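# Lift hopper off grinder inlet and set it on bench

## Task

Remove the feed hopper from the grinder's inlet, place it on the bench next to the grinder, and release it so neither gripper still holds it.

## Robot and tools

Robot: two arms, left_arm and right_arm, each with six revolute joints and a parallel gripper. The names are labels only and do not match the left or right of any image. Stray forces may occasionally pull on a held part or shove a loose item. Nothing may end up off the table. The arms must not collide with or press hard against each other, and drops, slips, slams and hard pushes should be avoided.

Frame: one shared world frame. Origin sits on the table surface midway between the arms, +z is up, +x extends over the table, and left_arm is on the +y side. Positions are in metres; orientations are quaternions in w,x,y,z order. Reported hand positions can be somewhat wrong, especially when an arm is stretched far out. A gripper's fingers point along its own +z and close along its own y; the reported point lies between the finger pads, roughly 1 cm behind the tips.

Tool execute_actions, argument actions: a list holding at most one item. An empty list moves nothing and just reports the state. An item with "steps" only (1 to 300) is a wait: no new command, returning once that many 1/30 s steps have elapsed since the previous result. An item with "rows" (1 to 15 rows) and optional "steps" (1 to 15, default 15) is a motion; each row covers one step and the final row repeats to fill the count. Optional "pictures" (true/false) controls whether camera images come back; by default they do. A rejected call sends nothing.

Each row is exactly 14 numbers, each within -1 to 1, one row for both arms together: left_arm waist, shoulder, elbow, wrist pitch, wrist yaw, wrist roll, gripper opening, then right_arm in that same order. Send all 14 even if one arm is idle. The six joint entries are offsets, not poses: they are measured from the joint angles shown in the most recent result that lists them (before any such result, and for later calls inside one reply, from where the arm stands when the action begins), never from the preceding row. Scaling: 1.0 equals 1.264 rad waist, 1.32 shoulder, 1.276 elbow, 1.83 wrist pitch, 1.686 wrist yaw, 2.022 wrist roll. The gripper entry is an absolute setting: +1 fully open, -1 closed.

Joint ranges (rad) per arm: waist -2.880 to 2.880, shoulder 0.000 to 3.142, elbow 0.000 to 3.019, wrist pitch -1.693 to 1.571, wrist yaw -1.571 to 1.571, wrist roll -2.094 to 2.094. Asking for more than 0.019 rad beyond a range end gets the call refused. True ends may differ by up to 0.019 rad either way; a request past the true end is clipped there and the result may print "joint sent to its limit" (possibly referring to an earlier, still running action). Missing that line does not prove more travel is available.

Motion limits: each step the joint target is kept within a lead of the measured angle (waist 0.264, shoulder 0.32, elbow 0.276, wrist pitch 0.33, wrist yaw 0.186, wrist roll 0.522 rad), and targets are pulled back if they would move the gripper over 70 mm from where it is measured. Large moves therefore take several actions. Arms keep heading for the last commanded target while you think or wait, until everything nearly stops or a step is HELD. All-zero offsets are not a pause; they pull the arm back to the reference angles. Arms can droop under zero offsets, so to hold position send offsets back toward the desired angles in a reply's first call, zeros in later calls, and increase the correction if a joint keeps falling short.

Gripping: grip_measured is the measured finger opening on the command scale; Joint positions also gives it in metres (0.094 m fully open). Readings may be off by about 1 mm, fixed per gripper. To keep hold of something, command about 0.03 below grip_measured; smaller margins grip more lightly. Pad force tops out near 50 to 62 N (less on thin parts under about 2 mm), with a brief spike on first contact.

Result lines: a state line per arm with end_effector_position and end_effector_quat_wxyz; Joint positions and Joint velocities per arm (six joints in order, then pad gap in m and m/s); "joint command not followed" means a clearance check altered or blocked joint targets on some steps while the rest was carried out; HELD marks steps where your row was partly or wholly not sent. MOTOR HOT appears from 85 °C while carrying load; at 100 °C an OVER-TEMPERATURE FAULT line appears and that arm goes limp and drops until it cools, so avoid holding loads longer than needed.

Tool zoom_image: camera (cam_high, cam_low, cam_left_wrist, cam_right_wrist) and region [x0, y0, x1, y1] in that camera's pixels, top-left origin, no larger than 504 by 504. It gives a closer view of the latest image. Image sizes: cam_high and cam_low 504x504, wrist cameras 616x616 fisheye. Calibration matrices are given as world-to-camera transforms and may be slightly off.

Tool finished_scene: argument scene, the current scene's number. It ends the scene irreversibly and reports whether the goal was met; the hopper must already rest on the bench and be released. Replying without any tool call also ends things.

Typical order: look, open a gripper, approach the hopper, close below grip_measured, lift it clear of the inlet, carry it to the bench, lower gently, open, back away, then call finished_scene. Faster, smoother runs with less motor effort are preferred.

Each tool is called by a JSON object that holds its "op" and its "data", one argument or row to a line.

## Session

{"op": "execute_actions", "data": {
  "actions": []
}}

Scene clock: 0.00 s of 6320.00 s.
left_arm: end_effector_position=(+0.6252, +0.5283, +0.1317) grip_measured=+1.000 end_effector_quat_wxyz=(-0.008, +0.431, +0.902, +0.008) | right_arm: end_effector_position=(+0.0966, -0.8370, +0.3988) grip_measured=+1.000 end_effector_quat_wxyz=(+0.447, +0.854, +0.263, -0.039)
Joint positions: left_arm=[ 0.455  2.135  2.039 -1.476 -0.022  1.151  0.094] | right_arm=[-1.306  1.071  1.204 -0.775 -0.062  1.14   0.094]
Joint velocities: left_arm=[-0.015 -0.005 -0.027 -0.007  0.037 -0.007  0.   ] | right_arm=[ 0.005  0.015 -0.017 -0.007  0.037 -0.066  0.   ]
Motor temperatures (°C, as the motors report them): left_arm=[28 28 26 27 29 28] | right_arm=[28 28 27 27 26 27]

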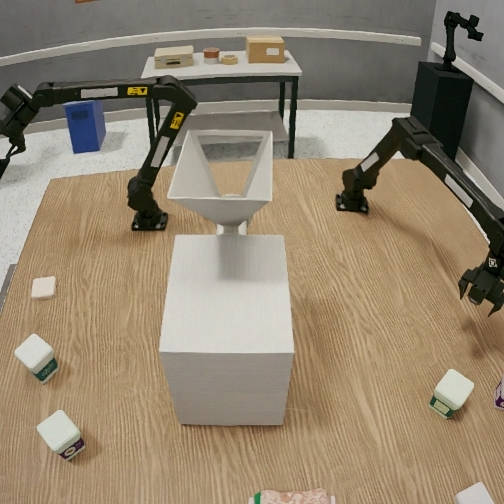

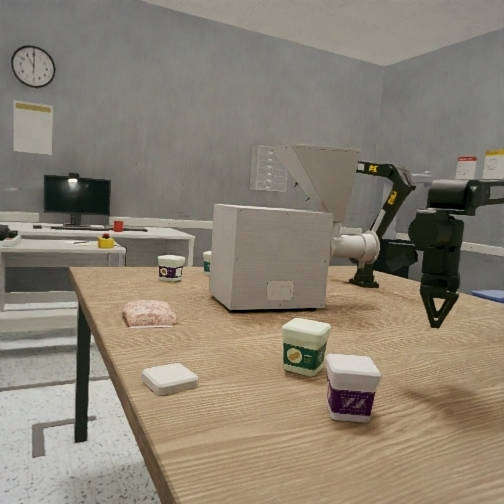

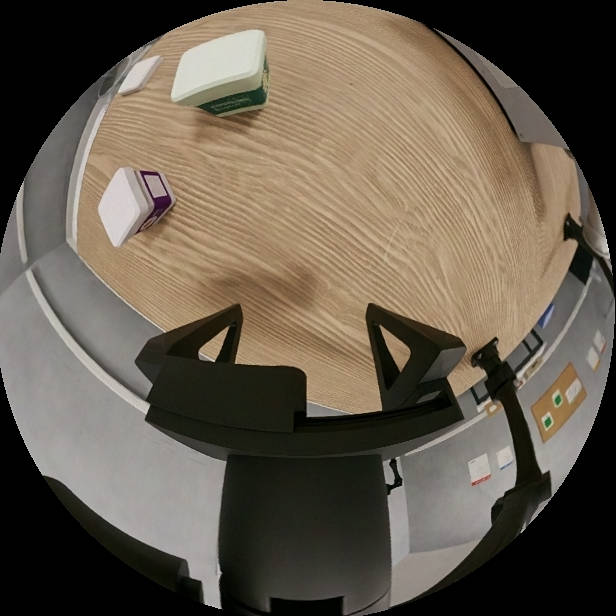

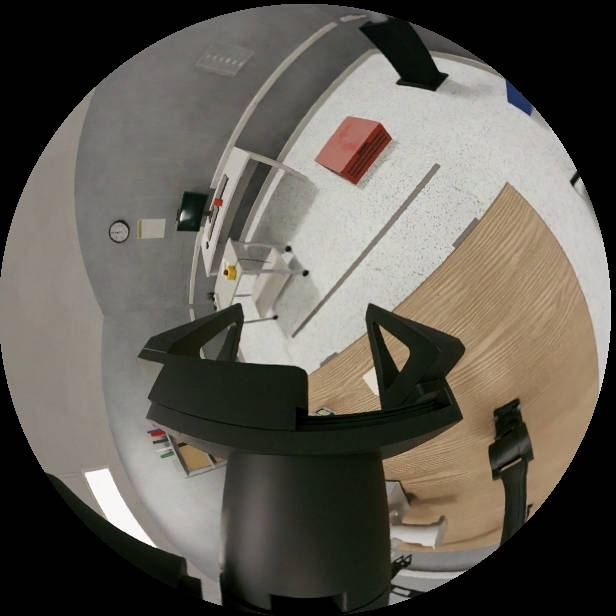

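{"op": "zoom_image", "data": {
  "camera": "cam_low",
  "region": [260, 130, 420, 300]
}}

{"op": "zoom_image", "data": {
  "camera": "cam_high",
  "region": [150, 110, 310, 260]
}}

{"op": "zoom_image", "data": {
  "camera": "cam_right_wrist",
  "region": [360, 460, 480, 600]
}}

Region (260, 130, 420, 300) of cam_low's 504x504 image, scaled by 2.965, with more detail than that image has; it fills the left 474 columns of this view, and the rest is white.

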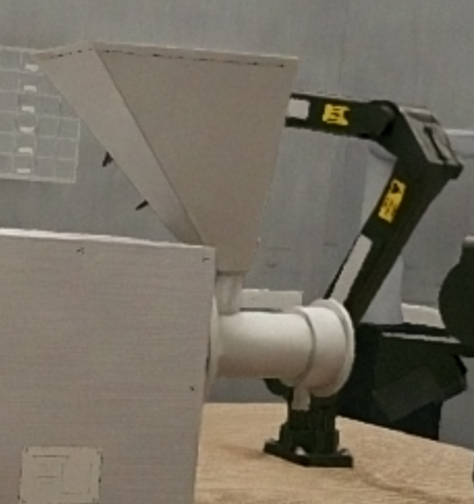

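Region (150, 110, 310, 260) of cam_high's 504x504 image, scaled by 3.150, with more detail than that image has; it fills the top 472 rows of this view, and the rest is white.

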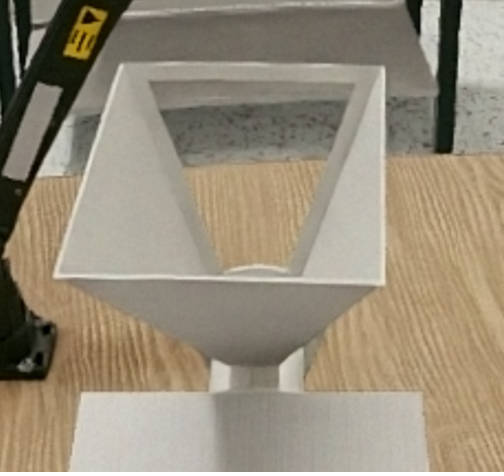

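Region (360, 460, 480, 600) of cam_right_wrist's 616x616 image, scaled by 3.600, with more detail than that image has; it fills the left 432 columns of this view, and the rest is white.

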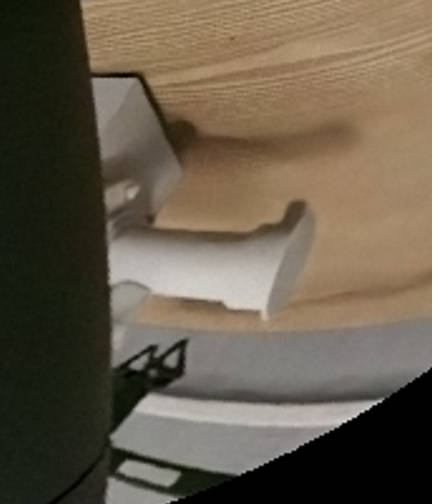

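{"op": "zoom_image", "data": {
  "camera": "cam_high",
  "region": [404, 230, 504, 330]
}}

{"op": "zoom_image", "data": {
  "camera": "cam_low",
  "region": [390, 240, 490, 340]
}}

{"op": "zoom_image", "data": {
  "camera": "cam_low",
  "region": [310, 200, 390, 280]
}}

Region (404, 230, 504, 330) of cam_high's 504x504 image, scaled by 5.040, with more detail than that image has.

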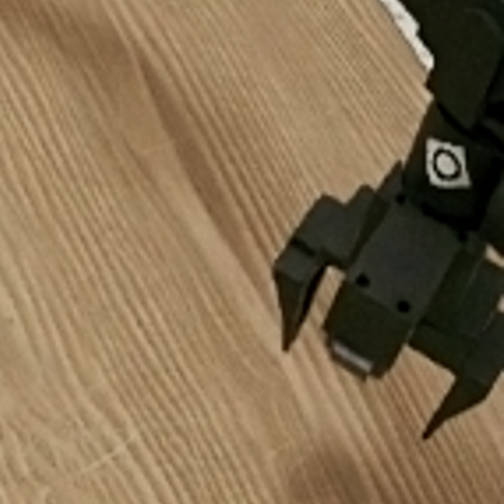

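Region (390, 240, 490, 340) of cam_low's 504x504 image, scaled by 5.040, with more detail than that image has.

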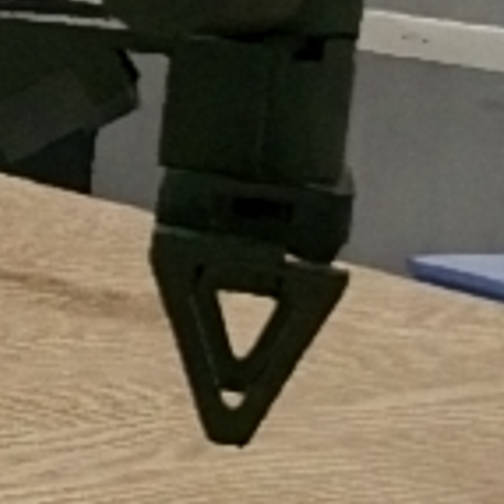

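Region (310, 200, 390, 280) of cam_low's 504x504 image, scaled by 6.300, with more detail than that image has.

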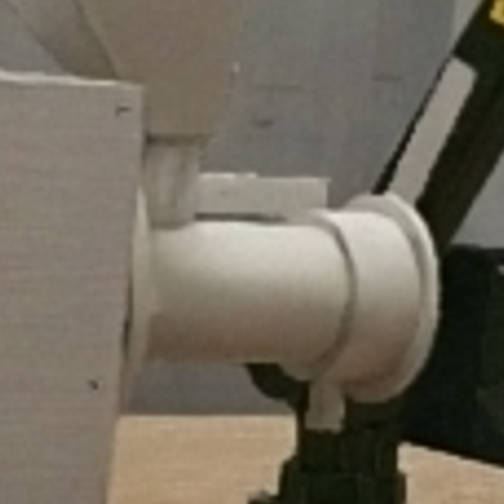

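{"op": "execute_actions", "data": {
  "actions": [
    {"rows": [[0,-0.03,0,0,0,0,1, 0,0,0,0.03,0,-0.04,1],[0,-0.07,0,0,0,0,1, 0,0,0,0.06,0,-0.09,1],[0,-0.12,0,0,0,0,1, 0,0,0,0.10,0,-0.15,1],[0,-0.17,0,0,0,0,1, 0,0,0,0.14,0,-0.22,1],[0,-0.22,0,0,0,0,1, 0,0,0,0.18,0,-0.29,1],[0,-0.27,0,0,0,0,1, 0,0,0,0.22,0,-0.36,1],[0,-0.32,0,0,0,0,1, 0,0,0,0.26,0,-0.43,1],[0,-0.37,0,0,0,0,1, 0,0,0,0.29,0,-0.49,1],[0,-0.41,0,0,0,0,1, 0,0,0,0.314,0,-0.54,1],[0,-0.45,0,0,0,0,1, 0,0,0,0.314,0,-0.564,1]], "steps": 15}
  ],
  "pictures": false
}}

{"op": "execute_actions", "data": {
  "actions": [
    {"steps": 20}
  ],
  "pictures": false
}}

Scene clock: 29.73 s of 6320.00 s.
left_arm: end_effector_position=(+0.6102, +0.5243, +0.2606) grip_measured=+1.000 end_effector_quat_wxyz=(+0.068, +0.428, +0.898, +0.073) | right_arm: end_effector_position=(+0.1030, -0.8836, +0.5235) grip_measured=+1.000 end_effector_quat_wxyz=(+0.553, +0.513, +0.532, -0.383)
Joint positions: left_arm=[ 0.455  1.927  2.031 -1.476 -0.022  1.151  0.094] | right_arm=[-1.306  1.069  1.204 -0.229 -0.062  0.155  0.094]
Joint velocities: left_arm=[-0.005 -0.679 -0.007 -0.002 -0.037 -0.037  0.   ] | right_arm=[ 0.005 -0.015 -0.007 -0.022 -0.022 -0.886  0.   ]
Motor temperatures (°C, as the motors report them): left_arm=[28 32 30 27 29 28] | right_arm=[28 29 35 27 26 27]
Steps of this call (steps 1 to 90: nothing new was sent; then 26.23 s passed at rest; steps 91 to 105: all 15 steps of this action). Readings (joint positions):
91: left_arm=[0.455 2.135 2.039 -1.476 -0.022 1.151] | right_arm=[-1.306 1.071 1.204 -0.771 -0.062 1.131]
92: left_arm=[0.455 2.132 2.038 -1.476 -0.022 1.151] | right_arm=[-1.306 1.071 1.204 -0.756 -0.062 1.105]
94: left_arm=[0.455 2.120 2.033 -1.476 -0.022 1.151] | right_arm=[-1.306 1.071 1.204 -0.673 -0.062 1.000]
98: left_arm=[0.455 2.069 2.031 -1.476 -0.022 1.151] | right_arm=[-1.306 1.071 1.204 -0.403 -0.062 0.638]
105: the state above

Scene clock: 30.40 s of 6320.00 s.
left_arm: end_effector_position=(+0.5027, +0.4957, +0.5093) grip_measured=+1.000 end_effector_quat_wxyz=(+0.229, +0.407, +0.859, +0.209) | right_arm: end_effector_position=(+0.1030, -0.8836, +0.5235) grip_measured=+1.000 end_effector_quat_wxyz=(+0.526, +0.475, +0.566, -0.421)
Joint positions: left_arm=[ 0.455  1.496  2.031 -1.476 -0.022  1.151  0.094] | right_arm=[-1.306  1.069  1.204 -0.229 -0.062  0.017  0.094]
Joint velocities: left_arm=[ 0.015 -0.005 -0.007  0.002  0.007  0.037  0.   ] | right_arm=[ 0.005 -0.005 -0.012  0.007 -0.022 -0.022  0.   ]
Motor temperatures (°C, as the motors report them): left_arm=[28 32 30 27 29 28] | right_arm=[28 29 35 27 26 27]
Steps of this call (steps 1 to 20: the robot went on to your last target). Readings (joint positions):
1: left_arm=[0.455 1.903 2.031 -1.476 -0.022 1.151] | right_arm=[-1.306 1.069 1.204 -0.229 -0.062 0.127]
2: left_arm=[0.455 1.879 2.031 -1.476 -0.022 1.151] | right_arm=[-1.306 1.069 1.204 -0.229 -0.062 0.105]
4: left_arm=[0.455 1.830 2.031 -1.476 -0.022 1.151] | right_arm=[-1.306 1.069 1.204 -0.229 -0.062 0.072]
8: left_arm=[0.455 1.727 2.031 -1.476 -0.022 1.151] | right_arm=[-1.306 1.069 1.204 -0.229 -0.062 0.039]
20: the state above

{"op": "execute_actions", "data": {
  "actions": [
    {"rows": [[0,0,-0.03,0,0,0,1, 0,-0.03,0,0,0,0,1],[0,0,-0.07,0,0,0,1, 0,-0.07,0,0,0,0,1],[0,0,-0.12,0,0,0,1, 0,-0.12,0,0,0,0,1],[0,0,-0.17,0,0,0,1, 0,-0.17,0,0,0,0,1],[0,0,-0.22,0,0,0,1, 0,-0.22,0,0,0,0,1],[0,0,-0.27,0,0,0,1, 0,-0.27,0,0,0,0,1],[0,0,-0.32,0,0,0,1, 0,-0.32,0,0,0,0,1],[0,0,-0.37,0,0,0,1, 0,-0.36,0,0,0,0,1],[0,0,-0.41,0,0,0,1, 0,-0.39,0,0,0,0,1]], "steps": 15}
  ],
  "pictures": false
}}

{"op": "execute_actions", "data": {
  "actions": [
    {"steps": 20}
  ],
  "pictures": false
}}

Scene clock: 34.73 s of 6320.00 s.
left_arm: end_effector_position=(+0.4372, +0.4782, +0.2615) grip_measured=+1.000 end_effector_quat_wxyz=(+0.022, +0.430, +0.902, +0.033) | right_arm: end_effector_position=(+0.0757, -0.6841, +0.6912) grip_measured=+1.000 end_effector_quat_wxyz=(+0.627, +0.369, +0.454, -0.514)
Joint positions: left_arm=[ 0.455  1.509  1.493 -1.478 -0.022  1.151  0.094] | right_arm=[-1.306  0.652  1.202 -0.229 -0.062  0.016  0.094]
Joint velocities: left_arm=[-0.005  0.269 -0.134  0.017  0.022  0.051  0.   ] | right_arm=[-0.015 -1.216 -0.007  0.007 -0.095 -0.051  0.   ]
Motor temperatures (°C, as the motors report them): left_arm=[28 31 30 27 29 28] | right_arm=[28 29 35 27 26 27]
Steps of this call (steps 1 to 30: the robot went on to your last target; steps 31 to 90: nothing new was sent; then 0.83 s passed at rest; steps 91 to 105: all 15 steps of this action). Readings (joint positions):
91: left_arm=[0.455 1.532 2.028 -1.476 -0.022 1.151] | right_arm=[-1.306 1.068 1.204 -0.229 -0.062 0.016]
92: left_arm=[0.455 1.526 2.012 -1.475 -0.022 1.151] | right_arm=[-1.306 1.062 1.204 -0.229 -0.062 0.016]
94: left_arm=[0.455 1.501 1.937 -1.472 -0.022 1.151] | right_arm=[-1.306 1.034 1.202 -0.229 -0.062 0.016]
98: left_arm=[0.455 1.471 1.738 -1.473 -0.022 1.151] | right_arm=[-1.306 0.923 1.202 -0.229 -0.062 0.016]
105: the state above

Scene clock: 35.40 s of 6320.00 s.
left_arm: end_effector_position=(+0.4380, +0.4785, +0.2571) grip_measured=+1.000 end_effector_quat_wxyz=(+0.018, +0.430, +0.902, +0.030) | right_arm: end_effector_position=(+0.0689, -0.6345, +0.7152) grip_measured=+1.000 end_effector_quat_wxyz=(+0.645, +0.345, +0.428, -0.531)
Joint positions: left_arm=[ 0.455  1.518  1.492 -1.478 -0.022  1.151  0.094] | right_arm=[-1.306  0.565  1.202 -0.229 -0.062  0.016  0.094]
Joint velocities: left_arm=[-0.005  0.005 -0.032 -0.012 -0.037 -0.022  0.   ] | right_arm=[ 0.005 -0.034 -0.002 -0.027 -0.051  0.037  0.   ]
Motor temperatures (°C, as the motors report them): left_arm=[28 31 30 27 29 28] | right_arm=[28 29 35 27 26 27]
Steps of this call (steps 1 to 20: the robot went on to your last target). Readings (joint positions):
1: left_arm=[0.455 1.516 1.492 -1.478 -0.022 1.151] | right_arm=[-1.306 0.612 1.202 -0.229 -0.062 0.016]
2: left_arm=[0.455 1.520 1.492 -1.478 -0.022 1.151] | right_arm=[-1.306 0.576 1.202 -0.229 -0.062 0.016]
4: left_arm=[0.455 1.520 1.492 -1.478 -0.022 1.151] | right_arm=[-1.306 0.519 1.202 -0.229 -0.062 0.016]
8: left_arm=[0.455 1.518 1.492 -1.478 -0.022 1.151] | right_arm=[-1.306 0.499 1.202 -0.229 -0.062 0.016]
20: the state above

{"op": "execute_actions", "data": {
  "actions": [
    {"rows": [[0,-0.05,-0.05,0,0,-0.04,1, 0.05,-0.02,-0.05,0.02,-0.01,0,1],[0,-0.12,-0.12,0.02,0,-0.08,1, 0.12,-0.04,-0.12,0.04,-0.02,0,1],[0,-0.2,-0.2,0.05,0,-0.12,1, 0.2,-0.06,-0.2,0.07,-0.04,0,1],[0,-0.3,-0.3,0.1,0,-0.17,1, 0.3,-0.08,-0.3,0.1,-0.06,0,1],[0,-0.4,-0.4,0.15,0,-0.22,1, 0.4,-0.1,-0.4,0.14,-0.08,0,1],[0,-0.5,-0.5,0.2,0,-0.28,1, 0.5,-0.12,-0.5,0.18,-0.1,0,1],[0,-0.6,-0.6,0.25,0,-0.34,1, 0.6,-0.14,-0.6,0.21,-0.12,0,1],[0,-0.7,-0.7,0.3,0,-0.4,1, 0.7,-0.16,-0.7,0.24,-0.14,0,1],[0,-0.8,-0.8,0.35,0,-0.46,1, 0.8,-0.18,-0.77,0.27,-0.16,0,1],[0,-0.88,-0.9,0.4,0,-0.52,1, 0.9,-0.2,-0.824,0.289,-0.171,0,1],[0,-0.92,-1.0,0.45,0,-0.569,1, 1.0,-0.2,-0.824,0.289,-0.171,0,1]], "steps": 15}
  ],
  "pictures": false
}}

{"op": "execute_actions", "data": {
  "actions": [
    {"steps": 25}
  ],
  "pictures": false
}}

Scene clock: 44.07 s of 6320.00 s.
left_arm: end_effector_position=(+0.2363, +0.4247, +0.1727) grip_measured=+1.000 end_effector_quat_wxyz=(+0.415, -0.021, +0.902, +0.113) | right_arm: end_effector_position=(+0.2783, -0.5091, +0.4426) grip_measured=+1.000 end_effector_quat_wxyz=(+0.789, +0.072, +0.583, -0.178)
Joint positions: left_arm=[ 0.455  0.334  0.357 -0.705 -0.022  0.225  0.094] | right_arm=[-0.571  0.327  0.455  0.206 -0.338  0.016  0.094]
Joint velocities: left_arm=[-0.015 -2.007 -1.658  0.388  0.022 -1.179  0.   ] | right_arm=[ 1.411 -0.161 -1.258  0.271 -0.007 -0.081  0.   ]
Motor temperatures (°C, as the motors report them): left_arm=[28 31 30 27 29 28] | right_arm=[28 28 34 27 26 27]
Steps of this call (steps 1 to 15: the robot went on to your last target; steps 16 to 90: nothing new was sent; then 5.17 s passed at rest; steps 91 to 105: all 15 steps of this action). Readings (joint positions):
91: left_arm=[0.455 1.515 1.485 -1.476 -0.022 1.141] | right_arm=[-1.303 0.562 1.196 -0.225 -0.066 0.016]
92: left_arm=[0.455 1.499 1.458 -1.464 -0.022 1.116] | right_arm=[-1.284 0.554 1.175 -0.207 -0.076 0.016]
94: left_arm=[0.455 1.419 1.331 -1.404 -0.022 1.046] | right_arm=[-1.196 0.520 1.089 -0.158 -0.112 0.016]
98: left_arm=[0.455 1.100 0.956 -1.117 -0.022 0.753] | right_arm=[-0.967 0.443 0.851 0.004 -0.233 0.016]
105: the state above

Scene clock: 44.90 s of 6320.00 s.
left_arm: end_effector_position=(+0.2130, +0.4185, +0.0939) grip_measured=+1.000 end_effector_quat_wxyz=(+0.381, -0.118, +0.915, +0.063) | right_arm: end_effector_position=(+0.3205, -0.3559, +0.2714) grip_measured=+1.000 end_effector_quat_wxyz=(+0.738, -0.072, +0.668, +0.064)
Joint positions: left_arm=[ 0.455  0.299  0.193 -0.671 -0.022  0.012  0.094] | right_arm=[-0.031  0.31   0.142  0.273 -0.353  0.016  0.094]
Joint velocities: left_arm=[-0.015  0.015 -0.007 -0.002  0.022  0.051  0.   ] | right_arm=[ 0.005 -0.015 -0.012 -0.017 -0.007  0.007  0.   ]
Motor temperatures (°C, as the motors report them): left_arm=[28 31 30 27 29 28] | right_arm=[28 28 34 27 26 27]
Steps of this call (steps 1 to 25: the robot went on to your last target). Readings (joint positions):
1: left_arm=[0.455 0.280 0.302 -0.694 -0.022 0.184] | right_arm=[-0.525 0.323 0.410 0.214 -0.340 0.016]
2: left_arm=[0.455 0.256 0.258 -0.689 -0.022 0.149] | right_arm=[-0.479 0.321 0.366 0.219 -0.341 0.016]
4: left_arm=[0.455 0.263 0.205 -0.688 -0.022 0.099] | right_arm=[-0.377 0.321 0.281 0.232 -0.342 0.016]
8: left_arm=[0.455 0.299 0.193 -0.678 -0.022 0.047] | right_arm=[-0.089 0.320 0.155 0.249 -0.350 0.016]
25: the state above

{"op": "execute_actions", "data": {
  "actions": [
    {"rows": [[-0.04,0,0,0.04,0,0,1, 0.01,0,0,0,0,0,1],[-0.1,0,0,0.09,0,0,1, 0.02,0,0,0,0,0,1],[-0.18,0,0,0.15,0,0,1, 0.035,0,0,0,0,0,1],[-0.26,0,0,0.21,0,0,1, 0.05,0,0,0,0,0,1],[-0.34,0,0,0.27,0,0,1, 0.065,0,0,0,0,0,1],[-0.42,0,0,0.33,0,0,1, 0.08,0,0,0,0,0,1],[-0.5,0,0,0.39,0,0,1, 0.095,0,0,0,0,0,1],[-0.58,0,0,0.45,0,0,1, 0.11,0,0,0,0,0,1],[-0.66,0,0,0.5,0,0,1, 0.125,0,0,0,0,0,1],[-0.73,0,0,0.53,0,0,1, 0.135,0,0,0,0,0,1],[-0.79,0,0,0.53,0,0,1, 0.143,0,0,0,0,0,1],[-0.827,0,0,0.53,0,0,1, 0.143,0,0,0,0,0,1]], "steps": 15}
  ],
  "pictures": false
}}

{"op": "execute_actions", "data": {
  "actions": [
    {"steps": 15}
  ]
}}

Scene clock: 49.27 s of 6320.00 s.
left_arm: end_effector_position=(+0.2085, +0.1487, +0.3003) grip_measured=+1.000 end_effector_quat_wxyz=(+0.709, +0.238, +0.606, -0.271) | right_arm: end_effector_position=(+0.3138, -0.3035, +0.2714) grip_measured=+1.000 end_effector_quat_wxyz=(+0.730, -0.131, +0.659, +0.129)
Joint positions: left_arm=[-0.564  0.299  0.184  0.267 -0.019  0.011  0.094] | right_arm=[ 0.146  0.31   0.142  0.273 -0.353  0.016  0.094]
Joint velocities: left_arm=[-1.656 -0.015 -0.002  0.266  0.066  0.051  0.   ] | right_arm=[-0.015  0.005 -0.012 -0.012  0.022  0.081  0.   ]
Motor temperatures (°C, as the motors report them): left_arm=[28 30 31 27 29 28] | right_arm=[28 28 34 27 26 27]
Steps of this call (steps 1 to 15: the robot went on to your last target; steps 16 to 90: nothing new was sent; then 0.87 s passed at rest; steps 91 to 105: all 15 steps of this action). Readings (joint positions):
91: left_arm=[0.452 0.299 0.193 -0.663 -0.023 0.011] | right_arm=[-0.031 0.310 0.142 0.273 -0.353 0.016]
92: left_arm=[0.436 0.299 0.190 -0.632 -0.024 0.011] | right_arm=[-0.031 0.310 0.142 0.273 -0.353 0.016]
94: left_arm=[0.336 0.299 0.184 -0.498 -0.028 0.011] | right_arm=[-0.018 0.310 0.142 0.273 -0.353 0.016]
98: left_arm=[0.014 0.299 0.184 -0.146 -0.025 0.011] | right_arm=[0.057 0.310 0.142 0.273 -0.353 0.016]
105: the state above

Scene clock: 49.77 s of 6320.00 s.
left_arm: end_effector_position=(+0.2009, +0.1415, +0.3034) grip_measured=+1.000 end_effector_quat_wxyz=(+0.708, +0.246, +0.598, -0.285) | right_arm: end_effector_position=(+0.3138, -0.3035, +0.2714) grip_measured=+1.000 end_effector_quat_wxyz=(+0.730, -0.131, +0.659, +0.129)
Joint positions: left_arm=[-0.599  0.299  0.184  0.28  -0.02   0.011  0.094] | right_arm=[ 0.146  0.31   0.142  0.273 -0.353  0.016  0.094]
Joint velocities: left_arm=[-0.005 -0.005  0.012  0.012 -0.095  0.037  0.   ] | right_arm=[-0.005 -0.024 -0.002  0.012 -0.007  0.007  0.   ]
Motor temperatures (°C, as the motors report them): left_arm=[28 30 31 27 29 28] | right_arm=[28 28 34 27 26 27]
Steps of this call (steps 1 to 15: the robot went on to your last target). Readings (joint positions):
1: left_arm=[-0.605 0.299 0.184 0.274 -0.017 0.011] | right_arm=[0.146 0.310 0.142 0.273 -0.353 0.016]
2: left_arm=[-0.622 0.299 0.184 0.277 -0.017 0.011] | right_arm=[0.146 0.310 0.142 0.273 -0.353 0.016]
4: left_arm=[-0.617 0.299 0.184 0.280 -0.018 0.011] | right_arm=[0.146 0.310 0.142 0.273 -0.353 0.016]
8: left_arm=[-0.599 0.299 0.184 0.280 -0.020 0.011] | right_arm=[0.146 0.310 0.142 0.273 -0.353 0.016]
15: the state above
camera_calibration (this result's frames):
cam_left_wrist: T_world_to_cam=[[-0.697784, -0.716287, -0.00546845, 0.245872], [-0.312605, 0.311381, -0.897396, 0.293038], [0.644496, -0.624479, -0.441192, 0.210564], [0, 0, 0, 1]] pos_world=[0.127463, 0.216361, 0.357215]
cam_right_wrist: T_world_to_cam=[[0.34536, -0.938099, 0.0263933, -0.399032], [-0.465759, -0.195749, -0.86299, 0.322141], [0.814736, 0.285749, -0.504532, 0.0905631], [0, 0, 0, 1]] pos_world=[0.214064, -0.337151, 0.334228]

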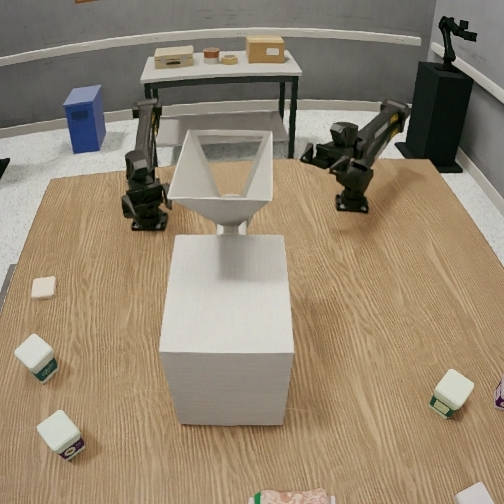

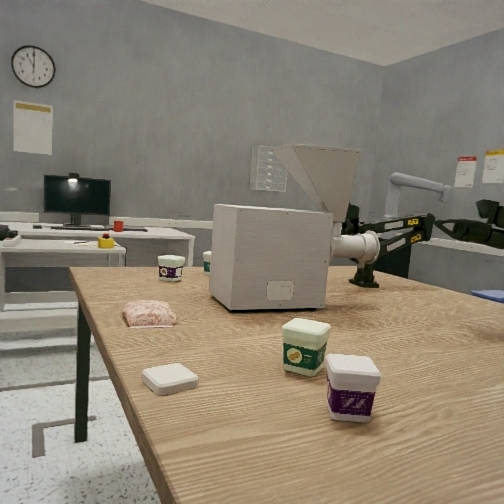

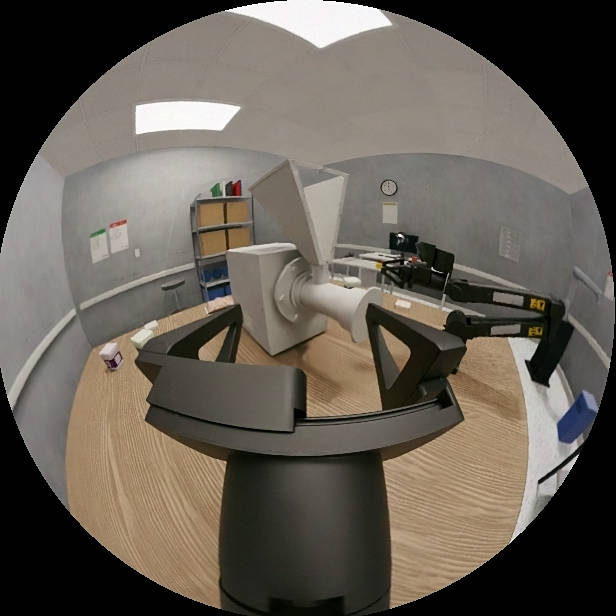

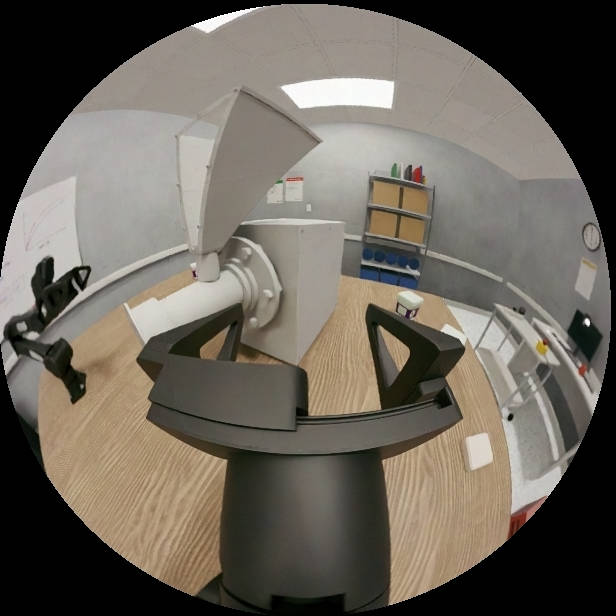

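{"op": "zoom_image", "data": {
  "camera": "cam_right_wrist",
  "region": [110, 70, 350, 350]
}}

{"op": "zoom_image", "data": {
  "camera": "cam_left_wrist",
  "region": [220, 145, 400, 350]
}}

{"op": "zoom_image", "data": {
  "camera": "cam_right_wrist",
  "region": [170, 220, 270, 320]
}}

Region (110, 70, 350, 350) of cam_right_wrist's 616x616 image, scaled by 1.800, with more detail than that image has; it fills the left 432 columns of this view, and the rest is white.

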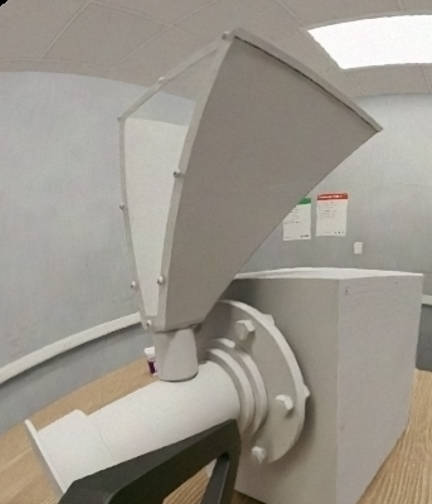

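Region (220, 145, 400, 350) of cam_left_wrist's 616x616 image, scaled by 2.459, with more detail than that image has; it fills the left 443 columns of this view, and the rest is white.

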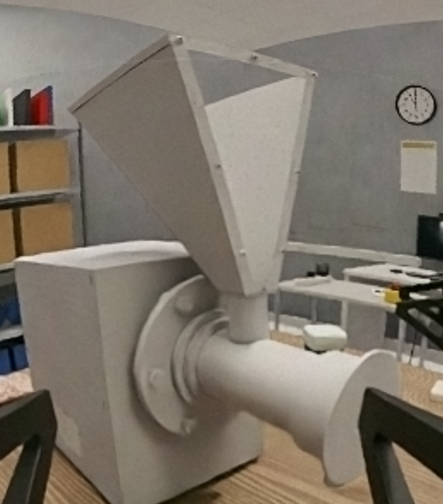

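Region (170, 220, 270, 320) of cam_right_wrist's 616x616 image, scaled by 5.040, with more detail than that image has.

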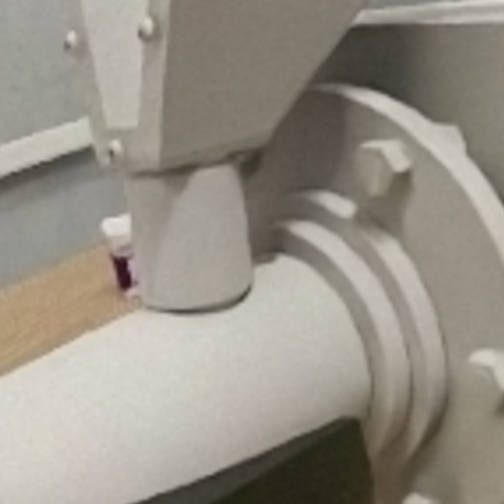

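{"op": "execute_actions", "data": {
  "actions": [
    {"rows": [[0,0,0,0,0,0,1, 0,0.02,0.04,-0.03,0.02,0.02,1],[0,0,0,0,0,0,1, 0,0.04,0.1,-0.06,0.05,0.04,1],[0,0,0,0,0,0,1, 0,0.07,0.17,-0.11,0.09,0.07,1],[0,0,0,0,0,0,1, 0,0.11,0.25,-0.16,0.13,0.1,1],[0,0,0,0,0,0,1, 0,0.15,0.33,-0.21,0.17,0.13,1],[0,0,0,0,0,0,1, 0,0.19,0.41,-0.265,0.21,0.16,1],[0,0,0,0,0,0,1, 0,0.23,0.49,-0.32,0.25,0.19,1],[0,0,0,0,0,0,1, 0,0.27,0.57,-0.375,0.29,0.22,1],[0,0,0,0,0,0,1, 0,0.31,0.65,-0.43,0.3227,0.25,1],[0,0,0,0,0,0,1, 0,0.35,0.73,-0.485,0.3227,0.28,1],[0,0,0,0,0,0,1, 0,0.39,0.81,-0.54,0.3227,0.303,1],[0,0,0,0,0,0,1, 0,0.43,0.89,-0.595,0.3227,0.303,1],[0,0,0,0,0,0,1, 0,0.47,0.96,-0.65,0.3227,0.303,1],[0,0,0,0,0,0,1, 0,0.5,1.0,-0.68,0.3227,0.303,1]], "steps": 15}
  ],
  "pictures": false
}}

Scene clock: 72.80 s of 6320.00 s.
left_arm: end_effector_position=(+0.2009, +0.1415, +0.3034) grip_measured=+1.000 end_effector_quat_wxyz=(+0.708, +0.246, +0.598, -0.285) | right_arm: end_effector_position=(+0.4202, -0.3932, +0.3034) grip_measured=+1.000 end_effector_quat_wxyz=(+0.371, +0.262, +0.891, +0.011)
Joint positions: left_arm=[-0.599  0.299  0.184  0.28  -0.02   0.011  0.094] | right_arm=[ 0.146  0.934  0.953 -0.847  0.188  0.517  0.094]
Joint velocities: left_arm=[-0.015 -0.005 -0.017 -0.002 -0.007 -0.051  0.   ] | right_arm=[ 0.005  1.118  1.722 -1.033 -0.007  0.403  0.   ]
Motor temperatures (°C, as the motors report them): left_arm=[28 29 32 27 29 28] | right_arm=[28 28 35 27 26 27]
Steps of this call (steps 1 to 15: the robot went on to your last target; steps 16 to 90: nothing new was sent; then 19.53 s passed at rest; steps 91 to 105: all 15 steps of this action). Readings (joint positions):
91: left_arm=[-0.599 0.299 0.184 0.280 -0.020 0.011] | right_arm=[0.146 0.311 0.142 0.267 -0.340 0.019]
92: left_arm=[-0.599 0.299 0.184 0.280 -0.020 0.011] | right_arm=[0.146 0.315 0.148 0.248 -0.306 0.028]
94: left_arm=[-0.599 0.299 0.184 0.280 -0.020 0.011] | right_arm=[0.146 0.351 0.194 0.150 -0.207 0.068]
98: left_arm=[-0.599 0.299 0.184 0.280 -0.020 0.011] | right_arm=[0.146 0.539 0.422 -0.192 0.073 0.231]
105: the state above

{"op": "execute_actions", "data": {
  "actions": [
    {"steps": 8}
  ],
  "pictures": false
}}

Scene clock: 73.17 s of 6320.00 s.
left_arm: end_effector_position=(+0.2009, +0.1415, +0.3034) grip_measured=+1.000 end_effector_quat_wxyz=(+0.708, +0.246, +0.598, -0.285) | right_arm: end_effector_position=(+0.4543, -0.3926, +0.4511) grip_measured=+1.000 end_effector_quat_wxyz=(+0.453, +0.288, +0.842, +0.052)
Joint positions: left_arm=[-0.599  0.299  0.184  0.28  -0.02   0.011  0.094] | right_arm=[ 0.146  0.99   1.286 -0.933  0.188  0.581  0.094]
Joint velocities: left_arm=[-0.015 -0.005  0.012 -0.022 -0.081  0.007  0.   ] | right_arm=[-0.015 -0.034  0.725 -0.178 -0.022  0.139  0.   ]
Motor temperatures (°C, as the motors report them): left_arm=[28 29 32 27 29 28] | right_arm=[28 28 35 27 26 27]
Steps of this call (steps 1 to 11: the robot went on to your last target). Readings (joint positions):
1: left_arm=[-0.599 0.299 0.184 0.280 -0.020 0.011] | right_arm=[0.146 0.965 1.004 -0.870 0.188 0.528]
2: left_arm=[-0.599 0.299 0.184 0.280 -0.020 0.011] | right_arm=[0.146 0.982 1.043 -0.882 0.188 0.536]
4: left_arm=[-0.599 0.299 0.184 0.280 -0.020 0.011] | right_arm=[0.146 0.992 1.103 -0.897 0.188 0.548]
8: left_arm=[-0.599 0.299 0.184 0.280 -0.020 0.011] | right_arm=[0.146 0.991 1.208 -0.918 0.188 0.566]
11: the state above

{"op": "execute_actions", "data": {
  "actions": [
    {"rows": [[0,0,0,0,0,0,1, 0,0.0,0.12,-0.03,0,0.023,1],[0,0,0,0,0,0,1, 0,0.01,0.15,-0.04,0,0.023,1],[0,0,0,0,0,0,1, 0,0.02,0.18,-0.05,0,0.023,1],[0,0,0,0,0,0,1, 0,0.035,0.215,-0.07,0,0.023,1],[0,0,0,0,0,0,1, 0,0.05,0.25,-0.09,0,0.023,1],[0,0,0,0,0,0,1, 0,0.07,0.285,-0.11,0,0.023,1],[0,0,0,0,0,0,1, 0,0.09,0.32,-0.13,0,0.023,1],[0,0,0,0,0,0,1, 0,0.11,0.355,-0.155,0,0.023,1],[0,0,0,0,0,0,1, 0,0.13,0.39,-0.18,0,0.023,1],[0,0,0,0,0,0,1, 0,0.15,0.425,-0.205,0,0.023,1],[0,0,0,0,0,0,1, 0,0.17,0.46,-0.23,0,0.023,1],[0,0,0,0,0,0,1, 0,0.185,0.485,-0.25,0,0.023,1],[0,0,0,0,0,0,1, 0,0.2,0.5,-0.265,0,0.023,1],[0,0,0,0,0,0,1, 0,0.211,0.5125,-0.277,0,0.023,1]], "steps": 15}
  ],
  "pictures": false
}}

{"op": "execute_actions", "data": {
  "actions": [
    {"steps": 15}
  ],
  "pictures": false
}}

Scene clock: 74.77 s of 6320.00 s.
left_arm: end_effector_position=(+0.2009, +0.1415, +0.3034) grip_measured=+1.000 end_effector_quat_wxyz=(+0.708, +0.246, +0.598, -0.285) | right_arm: end_effector_position=(+0.4695, -0.3925, +0.5777) grip_measured=+1.000 end_effector_quat_wxyz=(+0.412, +0.303, +0.858, +0.043)
Joint positions: left_arm=[-0.599  0.299  0.184  0.28  -0.02   0.011  0.094] | right_arm=[ 0.146  1.235  1.88  -1.378  0.189  0.612  0.094]
Joint velocities: left_arm=[ 0.005 -0.005  0.012  0.017  0.007  0.037  0.   ] | right_arm=[-0.005  0.357  0.447 -0.564  0.022 -0.007  0.   ]
Motor temperatures (°C, as the motors report them): left_arm=[28 29 31 27 29 28] | right_arm=[28 28 36 27 26 27]
Steps of this call (steps 1 to 30: the robot went on to your last target; steps 31 to 33: nothing new was sent; steps 34 to 48: all 15 steps of this action). Readings (joint positions):
34: left_arm=[-0.599 0.299 0.184 0.280 -0.020 0.011] | right_arm=[0.146 0.960 1.374 -0.953 0.189 0.612]
35: left_arm=[-0.599 0.299 0.184 0.280 -0.020 0.011] | right_arm=[0.146 0.963 1.379 -0.963 0.189 0.612]
37: left_arm=[-0.599 0.299 0.184 0.280 -0.020 0.011] | right_arm=[0.146 0.984 1.414 -0.999 0.189 0.612]
41: left_arm=[-0.599 0.299 0.184 0.280 -0.020 0.011] | right_arm=[0.146 1.077 1.585 -1.123 0.189 0.612]
48: the state above

Scene clock: 75.27 s of 6320.00 s.
left_arm: end_effector_position=(+0.2009, +0.1415, +0.3034) grip_measured=+1.000 end_effector_quat_wxyz=(+0.708, +0.246, +0.598, -0.285) | right_arm: end_effector_position=(+0.4743, -0.3924, +0.5639) grip_measured=+1.000 end_effector_quat_wxyz=(+0.387, +0.304, +0.870, +0.034)
Joint positions: left_arm=[-0.599  0.299  0.184  0.28  -0.02   0.011  0.094] | right_arm=[ 0.146  1.263  1.892 -1.419  0.189  0.612  0.094]
Joint velocities: left_arm=[ 0.005  0.005 -0.002 -0.017  0.051  0.007  0.   ] | right_arm=[-0.005  0.005 -0.007 -0.012 -0.022 -0.007  0.   ]
Motor temperatures (°C, as the motors report them): left_arm=[28 29 31 27 29 28] | right_arm=[28 28 36 27 26 27]
Steps of this call (steps 1 to 15: the robot went on to your last target). Readings (joint positions):
1: left_arm=[-0.599 0.299 0.184 0.280 -0.020 0.011] | right_arm=[0.146 1.244 1.890 -1.392 0.189 0.612]
2: left_arm=[-0.599 0.299 0.184 0.280 -0.020 0.011] | right_arm=[0.146 1.249 1.892 -1.401 0.189 0.612]
4: left_arm=[-0.599 0.299 0.184 0.280 -0.020 0.011] | right_arm=[0.146 1.258 1.892 -1.414 0.189 0.612]
8: left_arm=[-0.599 0.299 0.184 0.280 -0.020 0.011] | right_arm=[0.146 1.263 1.892 -1.419 0.189 0.612]
15: the state above

{"op": "execute_actions", "data": {
  "actions": [
    {"rows": [[0,0,0,0,0,0,1, 0.01,0.005,0.045,-0.0115,0,0.008,1],[0,0,0,0,0,0,1, 0.025,0.005,0.055,-0.0115,0,0.015,1],[0,0,0,0,0,0,1, 0.045,0.005,0.064,-0.0115,0,0.015,1],[0,0,0,0,0,0,1, 0.07,0.005,0.064,-0.0115,0,0.015,1],[0,0,0,0,0,0,1, 0.1,0.005,0.064,-0.0115,0,0.015,1],[0,0,0,0,0,0,1, 0.13,0.005,0.064,-0.0115,0,0.015,1],[0,0,0,0,0,0,1, 0.16,0.005,0.064,-0.0115,0,0.015,1],[0,0,0,0,0,0,1, 0.19,0.005,0.064,-0.0115,0,0.015,1],[0,0,0,0,0,0,1, 0.22,0.005,0.064,-0.0115,0,0.015,1],[0,0,0,0,0,0,1, 0.25,0.005,0.064,-0.0115,0,0.015,1],[0,0,0,0,0,0,1, 0.28,0.005,0.064,-0.0115,0,0.015,1],[0,0,0,0,0,0,1, 0.305,0.005,0.064,-0.0115,0,0.015,1],[0,0,0,0,0,0,1, 0.325,0.005,0.064,-0.0115,0,0.015,1],[0,0,0,0,0,0,1, 0.343,0.005,0.064,-0.0115,0,0.015,1],[0,0,0,0,0,0,1, 0.354,0.005,0.064,-0.0115,0,0.015,1]], "steps": 15}
  ],
  "pictures": false
}}

{"op": "execute_actions", "data": {
  "actions": [
    {"steps": 15}
  ]
}}

Scene clock: 77.70 s of 6320.00 s.
left_arm: end_effector_position=(+0.2009, +0.1415, +0.3034) grip_measured=+1.000 end_effector_quat_wxyz=(+0.708, +0.246, +0.598, -0.285) | right_arm: end_effector_position=(+0.4437, -0.2060, +0.5743) grip_measured=+1.000 end_effector_quat_wxyz=(+0.378, +0.122, +0.909, +0.122)
Joint positions: left_arm=[-0.599  0.299  0.184  0.28  -0.02   0.011  0.094] | right_arm=[ 0.567  1.263  1.914 -1.421  0.189  0.625  0.094]
Joint velocities: left_arm=[-0.005 -0.005 -0.017 -0.012  0.022 -0.022  0.   ] | right_arm=[ 0.777 -0.005 -0.022  0.012  0.022  0.007  0.   ]
Motor temperatures (°C, as the motors report them): left_arm=[28 29 31 27 29 28] | right_arm=[28 28 36 27 26 27]
Steps of this call (steps 1 to 15: the robot went on to your last target; steps 16 to 58: nothing new was sent; steps 59 to 73: all 15 steps of this action). Readings (joint positions):
59: left_arm=[-0.599 0.299 0.184 0.280 -0.020 0.011] | right_arm=[0.146 1.263 1.892 -1.419 0.189 0.612]
60: left_arm=[-0.599 0.299 0.184 0.280 -0.020 0.011] | right_arm=[0.147 1.263 1.892 -1.419 0.189 0.614]
62: left_arm=[-0.599 0.299 0.184 0.280 -0.020 0.011] | right_arm=[0.162 1.263 1.897 -1.421 0.189 0.619]
66: left_arm=[-0.599 0.299 0.184 0.280 -0.020 0.011] | right_arm=[0.281 1.263 1.912 -1.421 0.191 0.624]
73: the state above

Scene clock: 78.20 s of 6320.00 s.
left_arm: end_effector_position=(+0.2009, +0.1415, +0.3034) grip_measured=+1.000 end_effector_quat_wxyz=(+0.708, +0.246, +0.598, -0.285) | right_arm: end_effector_position=(+0.4371, -0.1895, +0.5742) grip_measured=+1.000 end_effector_quat_wxyz=(+0.376, +0.104, +0.912, +0.130)
Joint positions: left_arm=[-0.599  0.299  0.184  0.28  -0.02   0.011  0.094] | right_arm=[ 0.606  1.263  1.914 -1.421  0.188  0.626  0.094]
Joint velocities: left_arm=[-0.005 -0.005  0.002 -0.002  0.022 -0.051  0.   ] | right_arm=[-0.005 -0.015 -0.007 -0.002  0.022 -0.022  0.   ]
Motor temperatures (°C, as the motors report them): left_arm=[28 29 31 27 29 28] | right_arm=[28 28 36 27 26 27]
Steps of this call (steps 1 to 15: the robot went on to your last target). Readings (joint positions):
1: left_arm=[-0.599 0.299 0.184 0.280 -0.020 0.011] | right_arm=[0.589 1.263 1.914 -1.421 0.188 0.625]
2: left_arm=[-0.599 0.299 0.184 0.280 -0.020 0.011] | right_arm=[0.603 1.263 1.914 -1.421 0.188 0.625]
4: left_arm=[-0.599 0.299 0.184 0.280 -0.020 0.011] | right_arm=[0.608 1.263 1.914 -1.421 0.188 0.625]
8: left_arm=[-0.599 0.299 0.184 0.280 -0.020 0.011] | right_arm=[0.606 1.263 1.914 -1.421 0.188 0.626]
15: the state above
camera_calibration (this result's frames):
cam_left_wrist: T_world_to_cam=[[-0.697784, -0.716287, -0.00546845, 0.245872], [-0.312605, 0.311381, -0.897396, 0.293038], [0.644496, -0.624479, -0.441192, 0.210564], [0, 0, 0, 1]] pos_world=[0.127463, 0.216361, 0.357215]
cam_right_wrist: T_world_to_cam=[[-0.0992565, -0.949124, -0.29885, 0.0363003], [-0.981142, 0.14341, -0.129593, 0.531545], [0.165857, 0.280351, -0.94546, 0.646144], [0, 0, 0, 1]] pos_world=[0.417957, -0.222923, 0.690636]

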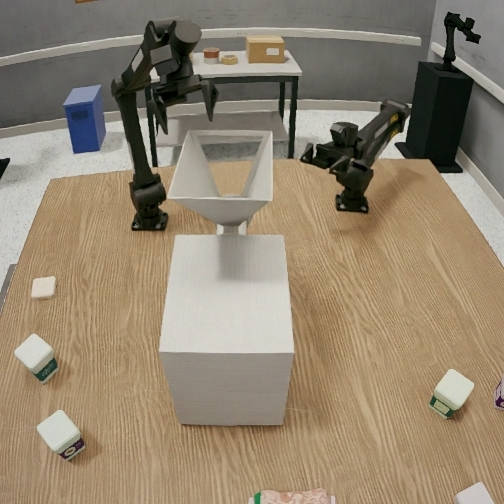

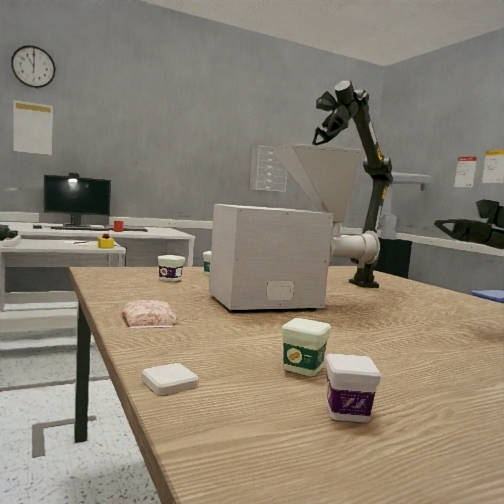

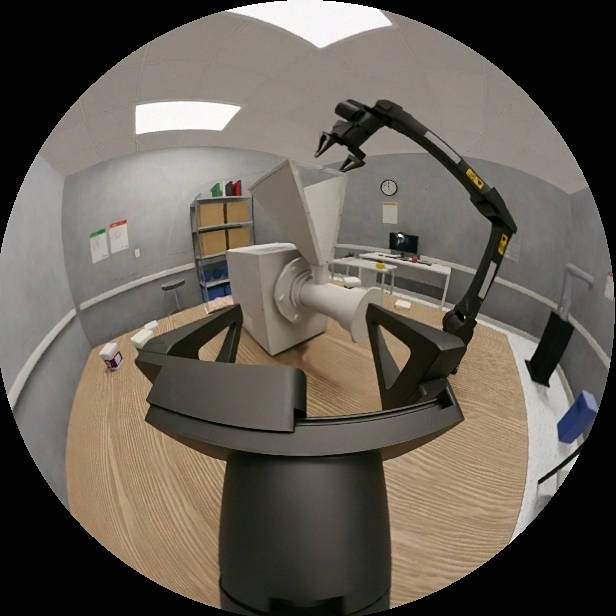

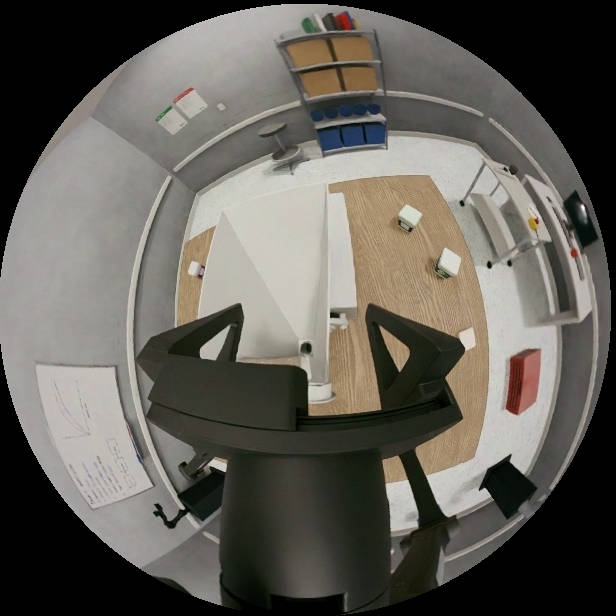

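{"op": "zoom_image", "data": {
  "camera": "cam_right_wrist",
  "region": [185, 170, 405, 410]
}}

Region (185, 170, 405, 410) of cam_right_wrist's 616x616 image, scaled by 2.100, with more detail than that image has; it fills the left 462 columns of this view, and the rest is white.

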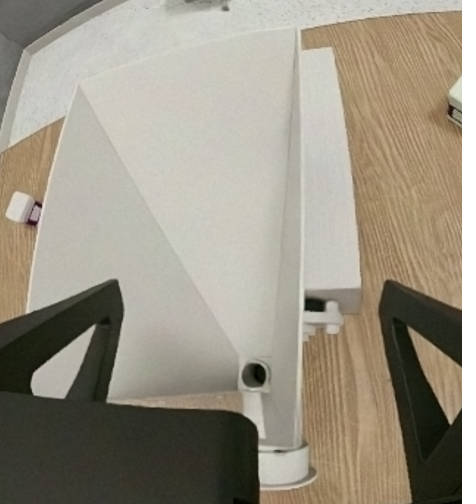

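{"op": "zoom_image", "data": {
  "camera": "cam_high",
  "region": [130, 50, 240, 160]
}}

{"op": "zoom_image", "data": {
  "camera": "cam_left_wrist",
  "region": [290, 90, 400, 200]
}}

Region (130, 50, 240, 160) of cam_high's 504x504 image, scaled by 4.582, with more detail than that image has.

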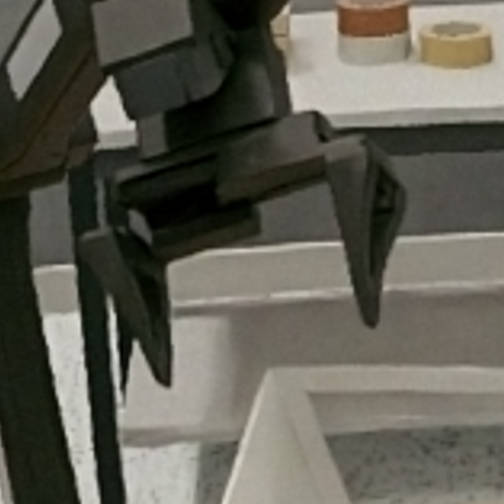

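Region (290, 90, 400, 200) of cam_left_wrist's 616x616 image, scaled by 4.582, with more detail than that image has.

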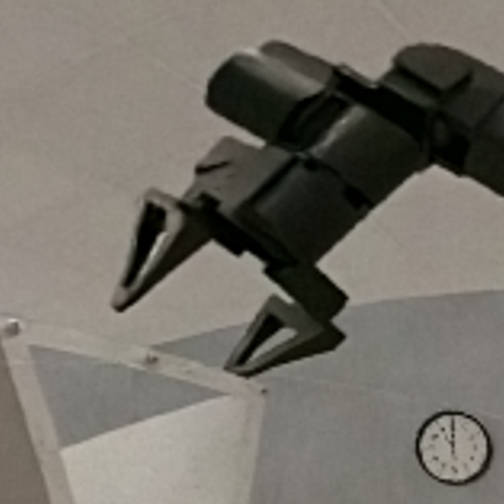

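{"op": "execute_actions", "data": {
  "actions": [
    {"rows": [[0,0,0,0,0,0,1, -0.006,0.005,0.04,0,-0.007,-0.003,1],[0,0,0,0,0,0,1, -0.013,0.006,0.032,0,-0.015,-0.006,1],[0,0,0,0,0,0,1, -0.021,0.007,0.022,0,-0.024,-0.01,1],[0,0,0,0,0,0,1, -0.029,0.008,0.012,0,-0.033,-0.01,1],[0,0,0,0,0,0,1, -0.037,0.009,0.002,0,-0.042,-0.01,1],[0,0,0,0,0,0,1, -0.045,0.009,-0.008,0,-0.049,-0.01,1],[0,0,0,0,0,0,1, -0.045,0.009,-0.018,0,-0.049,-0.01,1],[0,0,0,0,0,0,1, -0.045,0.009,-0.028,0,-0.049,-0.01,1],[0,0,0,0,0,0,1, -0.045,0.009,-0.038,0,-0.049,-0.01,1],[0,0,0,0,0,0,1, -0.045,0.009,-0.048,0,-0.049,-0.01,1],[0,0,0,0,0,0,1, -0.045,0.009,-0.058,0,-0.049,-0.01,1],[0,0,0,0,0,0,1, -0.045,0.009,-0.068,0,-0.049,-0.01,1],[0,0,0,0,0,0,1, -0.045,0.009,-0.077,0,-0.049,-0.01,1],[0,0,0,0,0,0,1, -0.045,0.009,-0.084,0,-0.049,-0.01,1],[0,0,0,0,0,0,1, -0.045,0.009,-0.0895,0,-0.049,-0.01,1]], "steps": 15}
  ],
  "pictures": false
}}

{"op": "execute_actions", "data": {
  "actions": [
    {"steps": 12}
  ]
}}

Scene clock: 88.50 s of 6320.00 s.
left_arm: end_effector_position=(+0.2009, +0.1415, +0.3034) grip_measured=+1.000 end_effector_quat_wxyz=(+0.708, +0.246, +0.598, -0.285) | right_arm: end_effector_position=(+0.4442, -0.1966, +0.5339) grip_measured=+1.000 end_effector_quat_wxyz=(+0.330, +0.110, +0.928, +0.132)
Joint positions: left_arm=[-0.599  0.299  0.184  0.28  -0.02   0.011  0.094] | right_arm=[ 0.555  1.263  1.833 -1.421  0.109  0.622  0.094]
Joint velocities: left_arm=[-0.015  0.005 -0.002 -0.012 -0.037 -0.022  0.   ] | right_arm=[-0.015  0.024 -0.369 -0.002  0.007  0.007  0.   ]
Motor temperatures (°C, as the motors report them): left_arm=[28 29 31 27 29 28] | right_arm=[28 29 37 27 26 27]
Steps of this call (steps 1 to 15: the robot went on to your last target; steps 16 to 90: nothing new was sent; then 6.80 s passed at rest; steps 91 to 105: all 15 steps of this action). Readings (joint positions):
91: left_arm=[-0.599 0.299 0.184 0.280 -0.020 0.011] | right_arm=[0.606 1.263 1.914 -1.421 0.184 0.626]
92: left_arm=[-0.599 0.299 0.184 0.280 -0.020 0.011] | right_arm=[0.606 1.263 1.914 -1.421 0.175 0.626]
94: left_arm=[-0.599 0.299 0.184 0.280 -0.020 0.011] | right_arm=[0.602 1.263 1.914 -1.421 0.147 0.624]
98: left_arm=[-0.599 0.299 0.184 0.280 -0.020 0.011] | right_arm=[0.571 1.263 1.912 -1.421 0.110 0.623]
105: the state above

Scene clock: 88.90 s of 6320.00 s.
left_arm: end_effector_position=(+0.2009, +0.1415, +0.3034) grip_measured=+1.000 end_effector_quat_wxyz=(+0.708, +0.246, +0.598, -0.285) | right_arm: end_effector_position=(+0.4475, -0.1950, +0.5201) grip_measured=+1.000 end_effector_quat_wxyz=(+0.318, +0.110, +0.933, +0.125)
Joint positions: left_arm=[-0.599  0.299  0.184  0.28  -0.02   0.011  0.094] | right_arm=[ 0.555  1.271  1.812 -1.421  0.108  0.622  0.094]
Joint velocities: left_arm=[-0.005 -0.005  0.002 -0.017  0.007  0.007  0.   ] | right_arm=[-0.015  0.005 -0.007  0.012 -0.022  0.022  0.   ]
Motor temperatures (°C, as the motors report them): left_arm=[28 29 31 27 29 28] | right_arm=[28 29 37 27 26 27]
Steps of this call (steps 1 to 12: the robot went on to your last target). Readings (joint positions):
1: left_arm=[-0.599 0.299 0.184 0.280 -0.020 0.011] | right_arm=[0.555 1.264 1.822 -1.421 0.108 0.622]
2: left_arm=[-0.599 0.299 0.184 0.280 -0.020 0.011] | right_arm=[0.555 1.266 1.816 -1.421 0.108 0.622]
4: left_arm=[-0.599 0.299 0.184 0.280 -0.020 0.011] | right_arm=[0.555 1.270 1.812 -1.421 0.108 0.622]
8: left_arm=[-0.599 0.299 0.184 0.280 -0.020 0.011] | right_arm=[0.555 1.271 1.812 -1.421 0.108 0.622]
12: the state above
camera_calibration (this result's frames):
cam_left_wrist: T_world_to_cam=[[-0.697784, -0.716287, -0.00546845, 0.245872], [-0.312605, 0.311381, -0.897396, 0.293038], [0.644496, -0.624479, -0.441192, 0.210564], [0, 0, 0, 1]] pos_world=[0.127463, 0.216361, 0.357215]
cam_right_wrist: T_world_to_cam=[[-0.129722, -0.949235, -0.286575, 0.0231559], [-0.99049, 0.137417, -0.00681406, 0.474701], [0.0458484, 0.282966, -0.958033, 0.655513], [0, 0, 0, 1]] pos_world=[0.443136, -0.228739, 0.637874]

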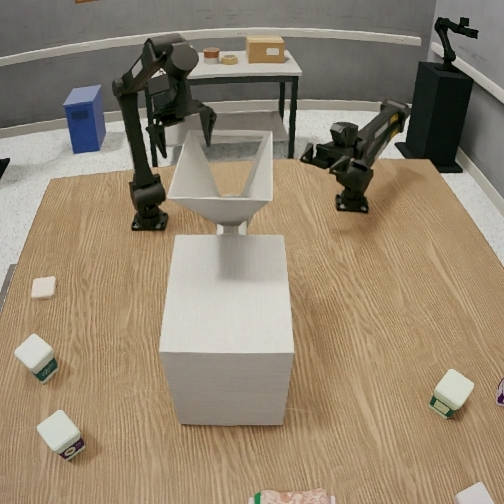

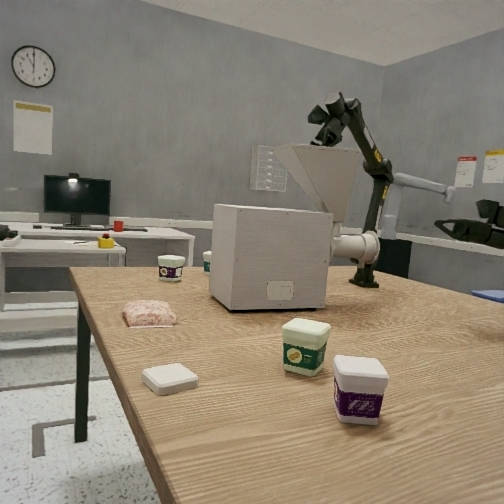

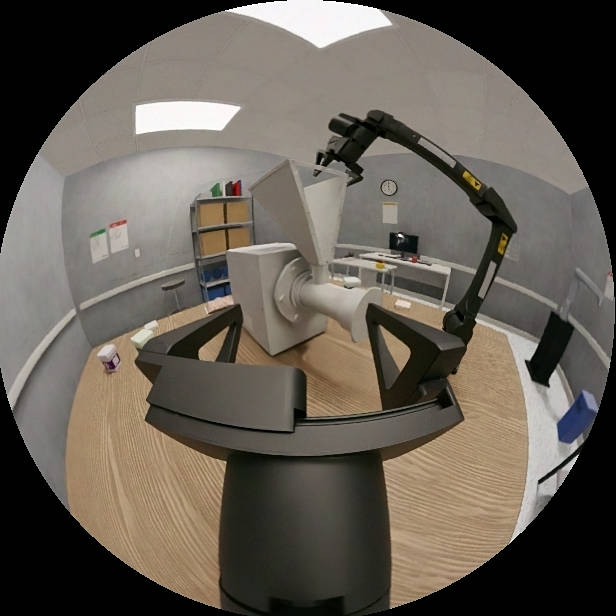

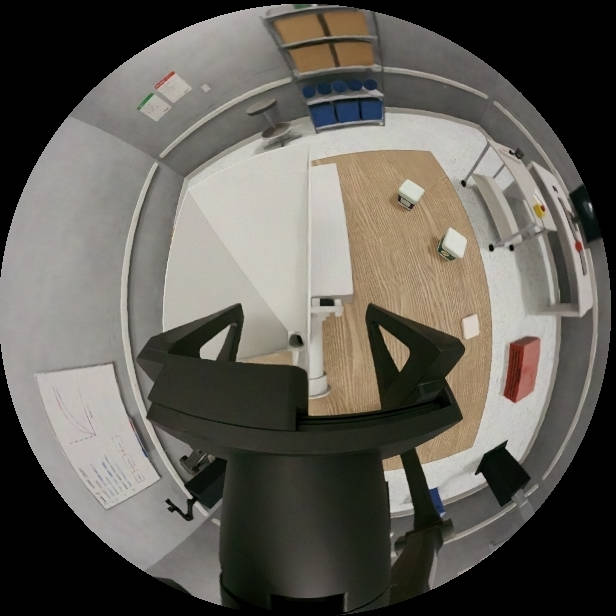

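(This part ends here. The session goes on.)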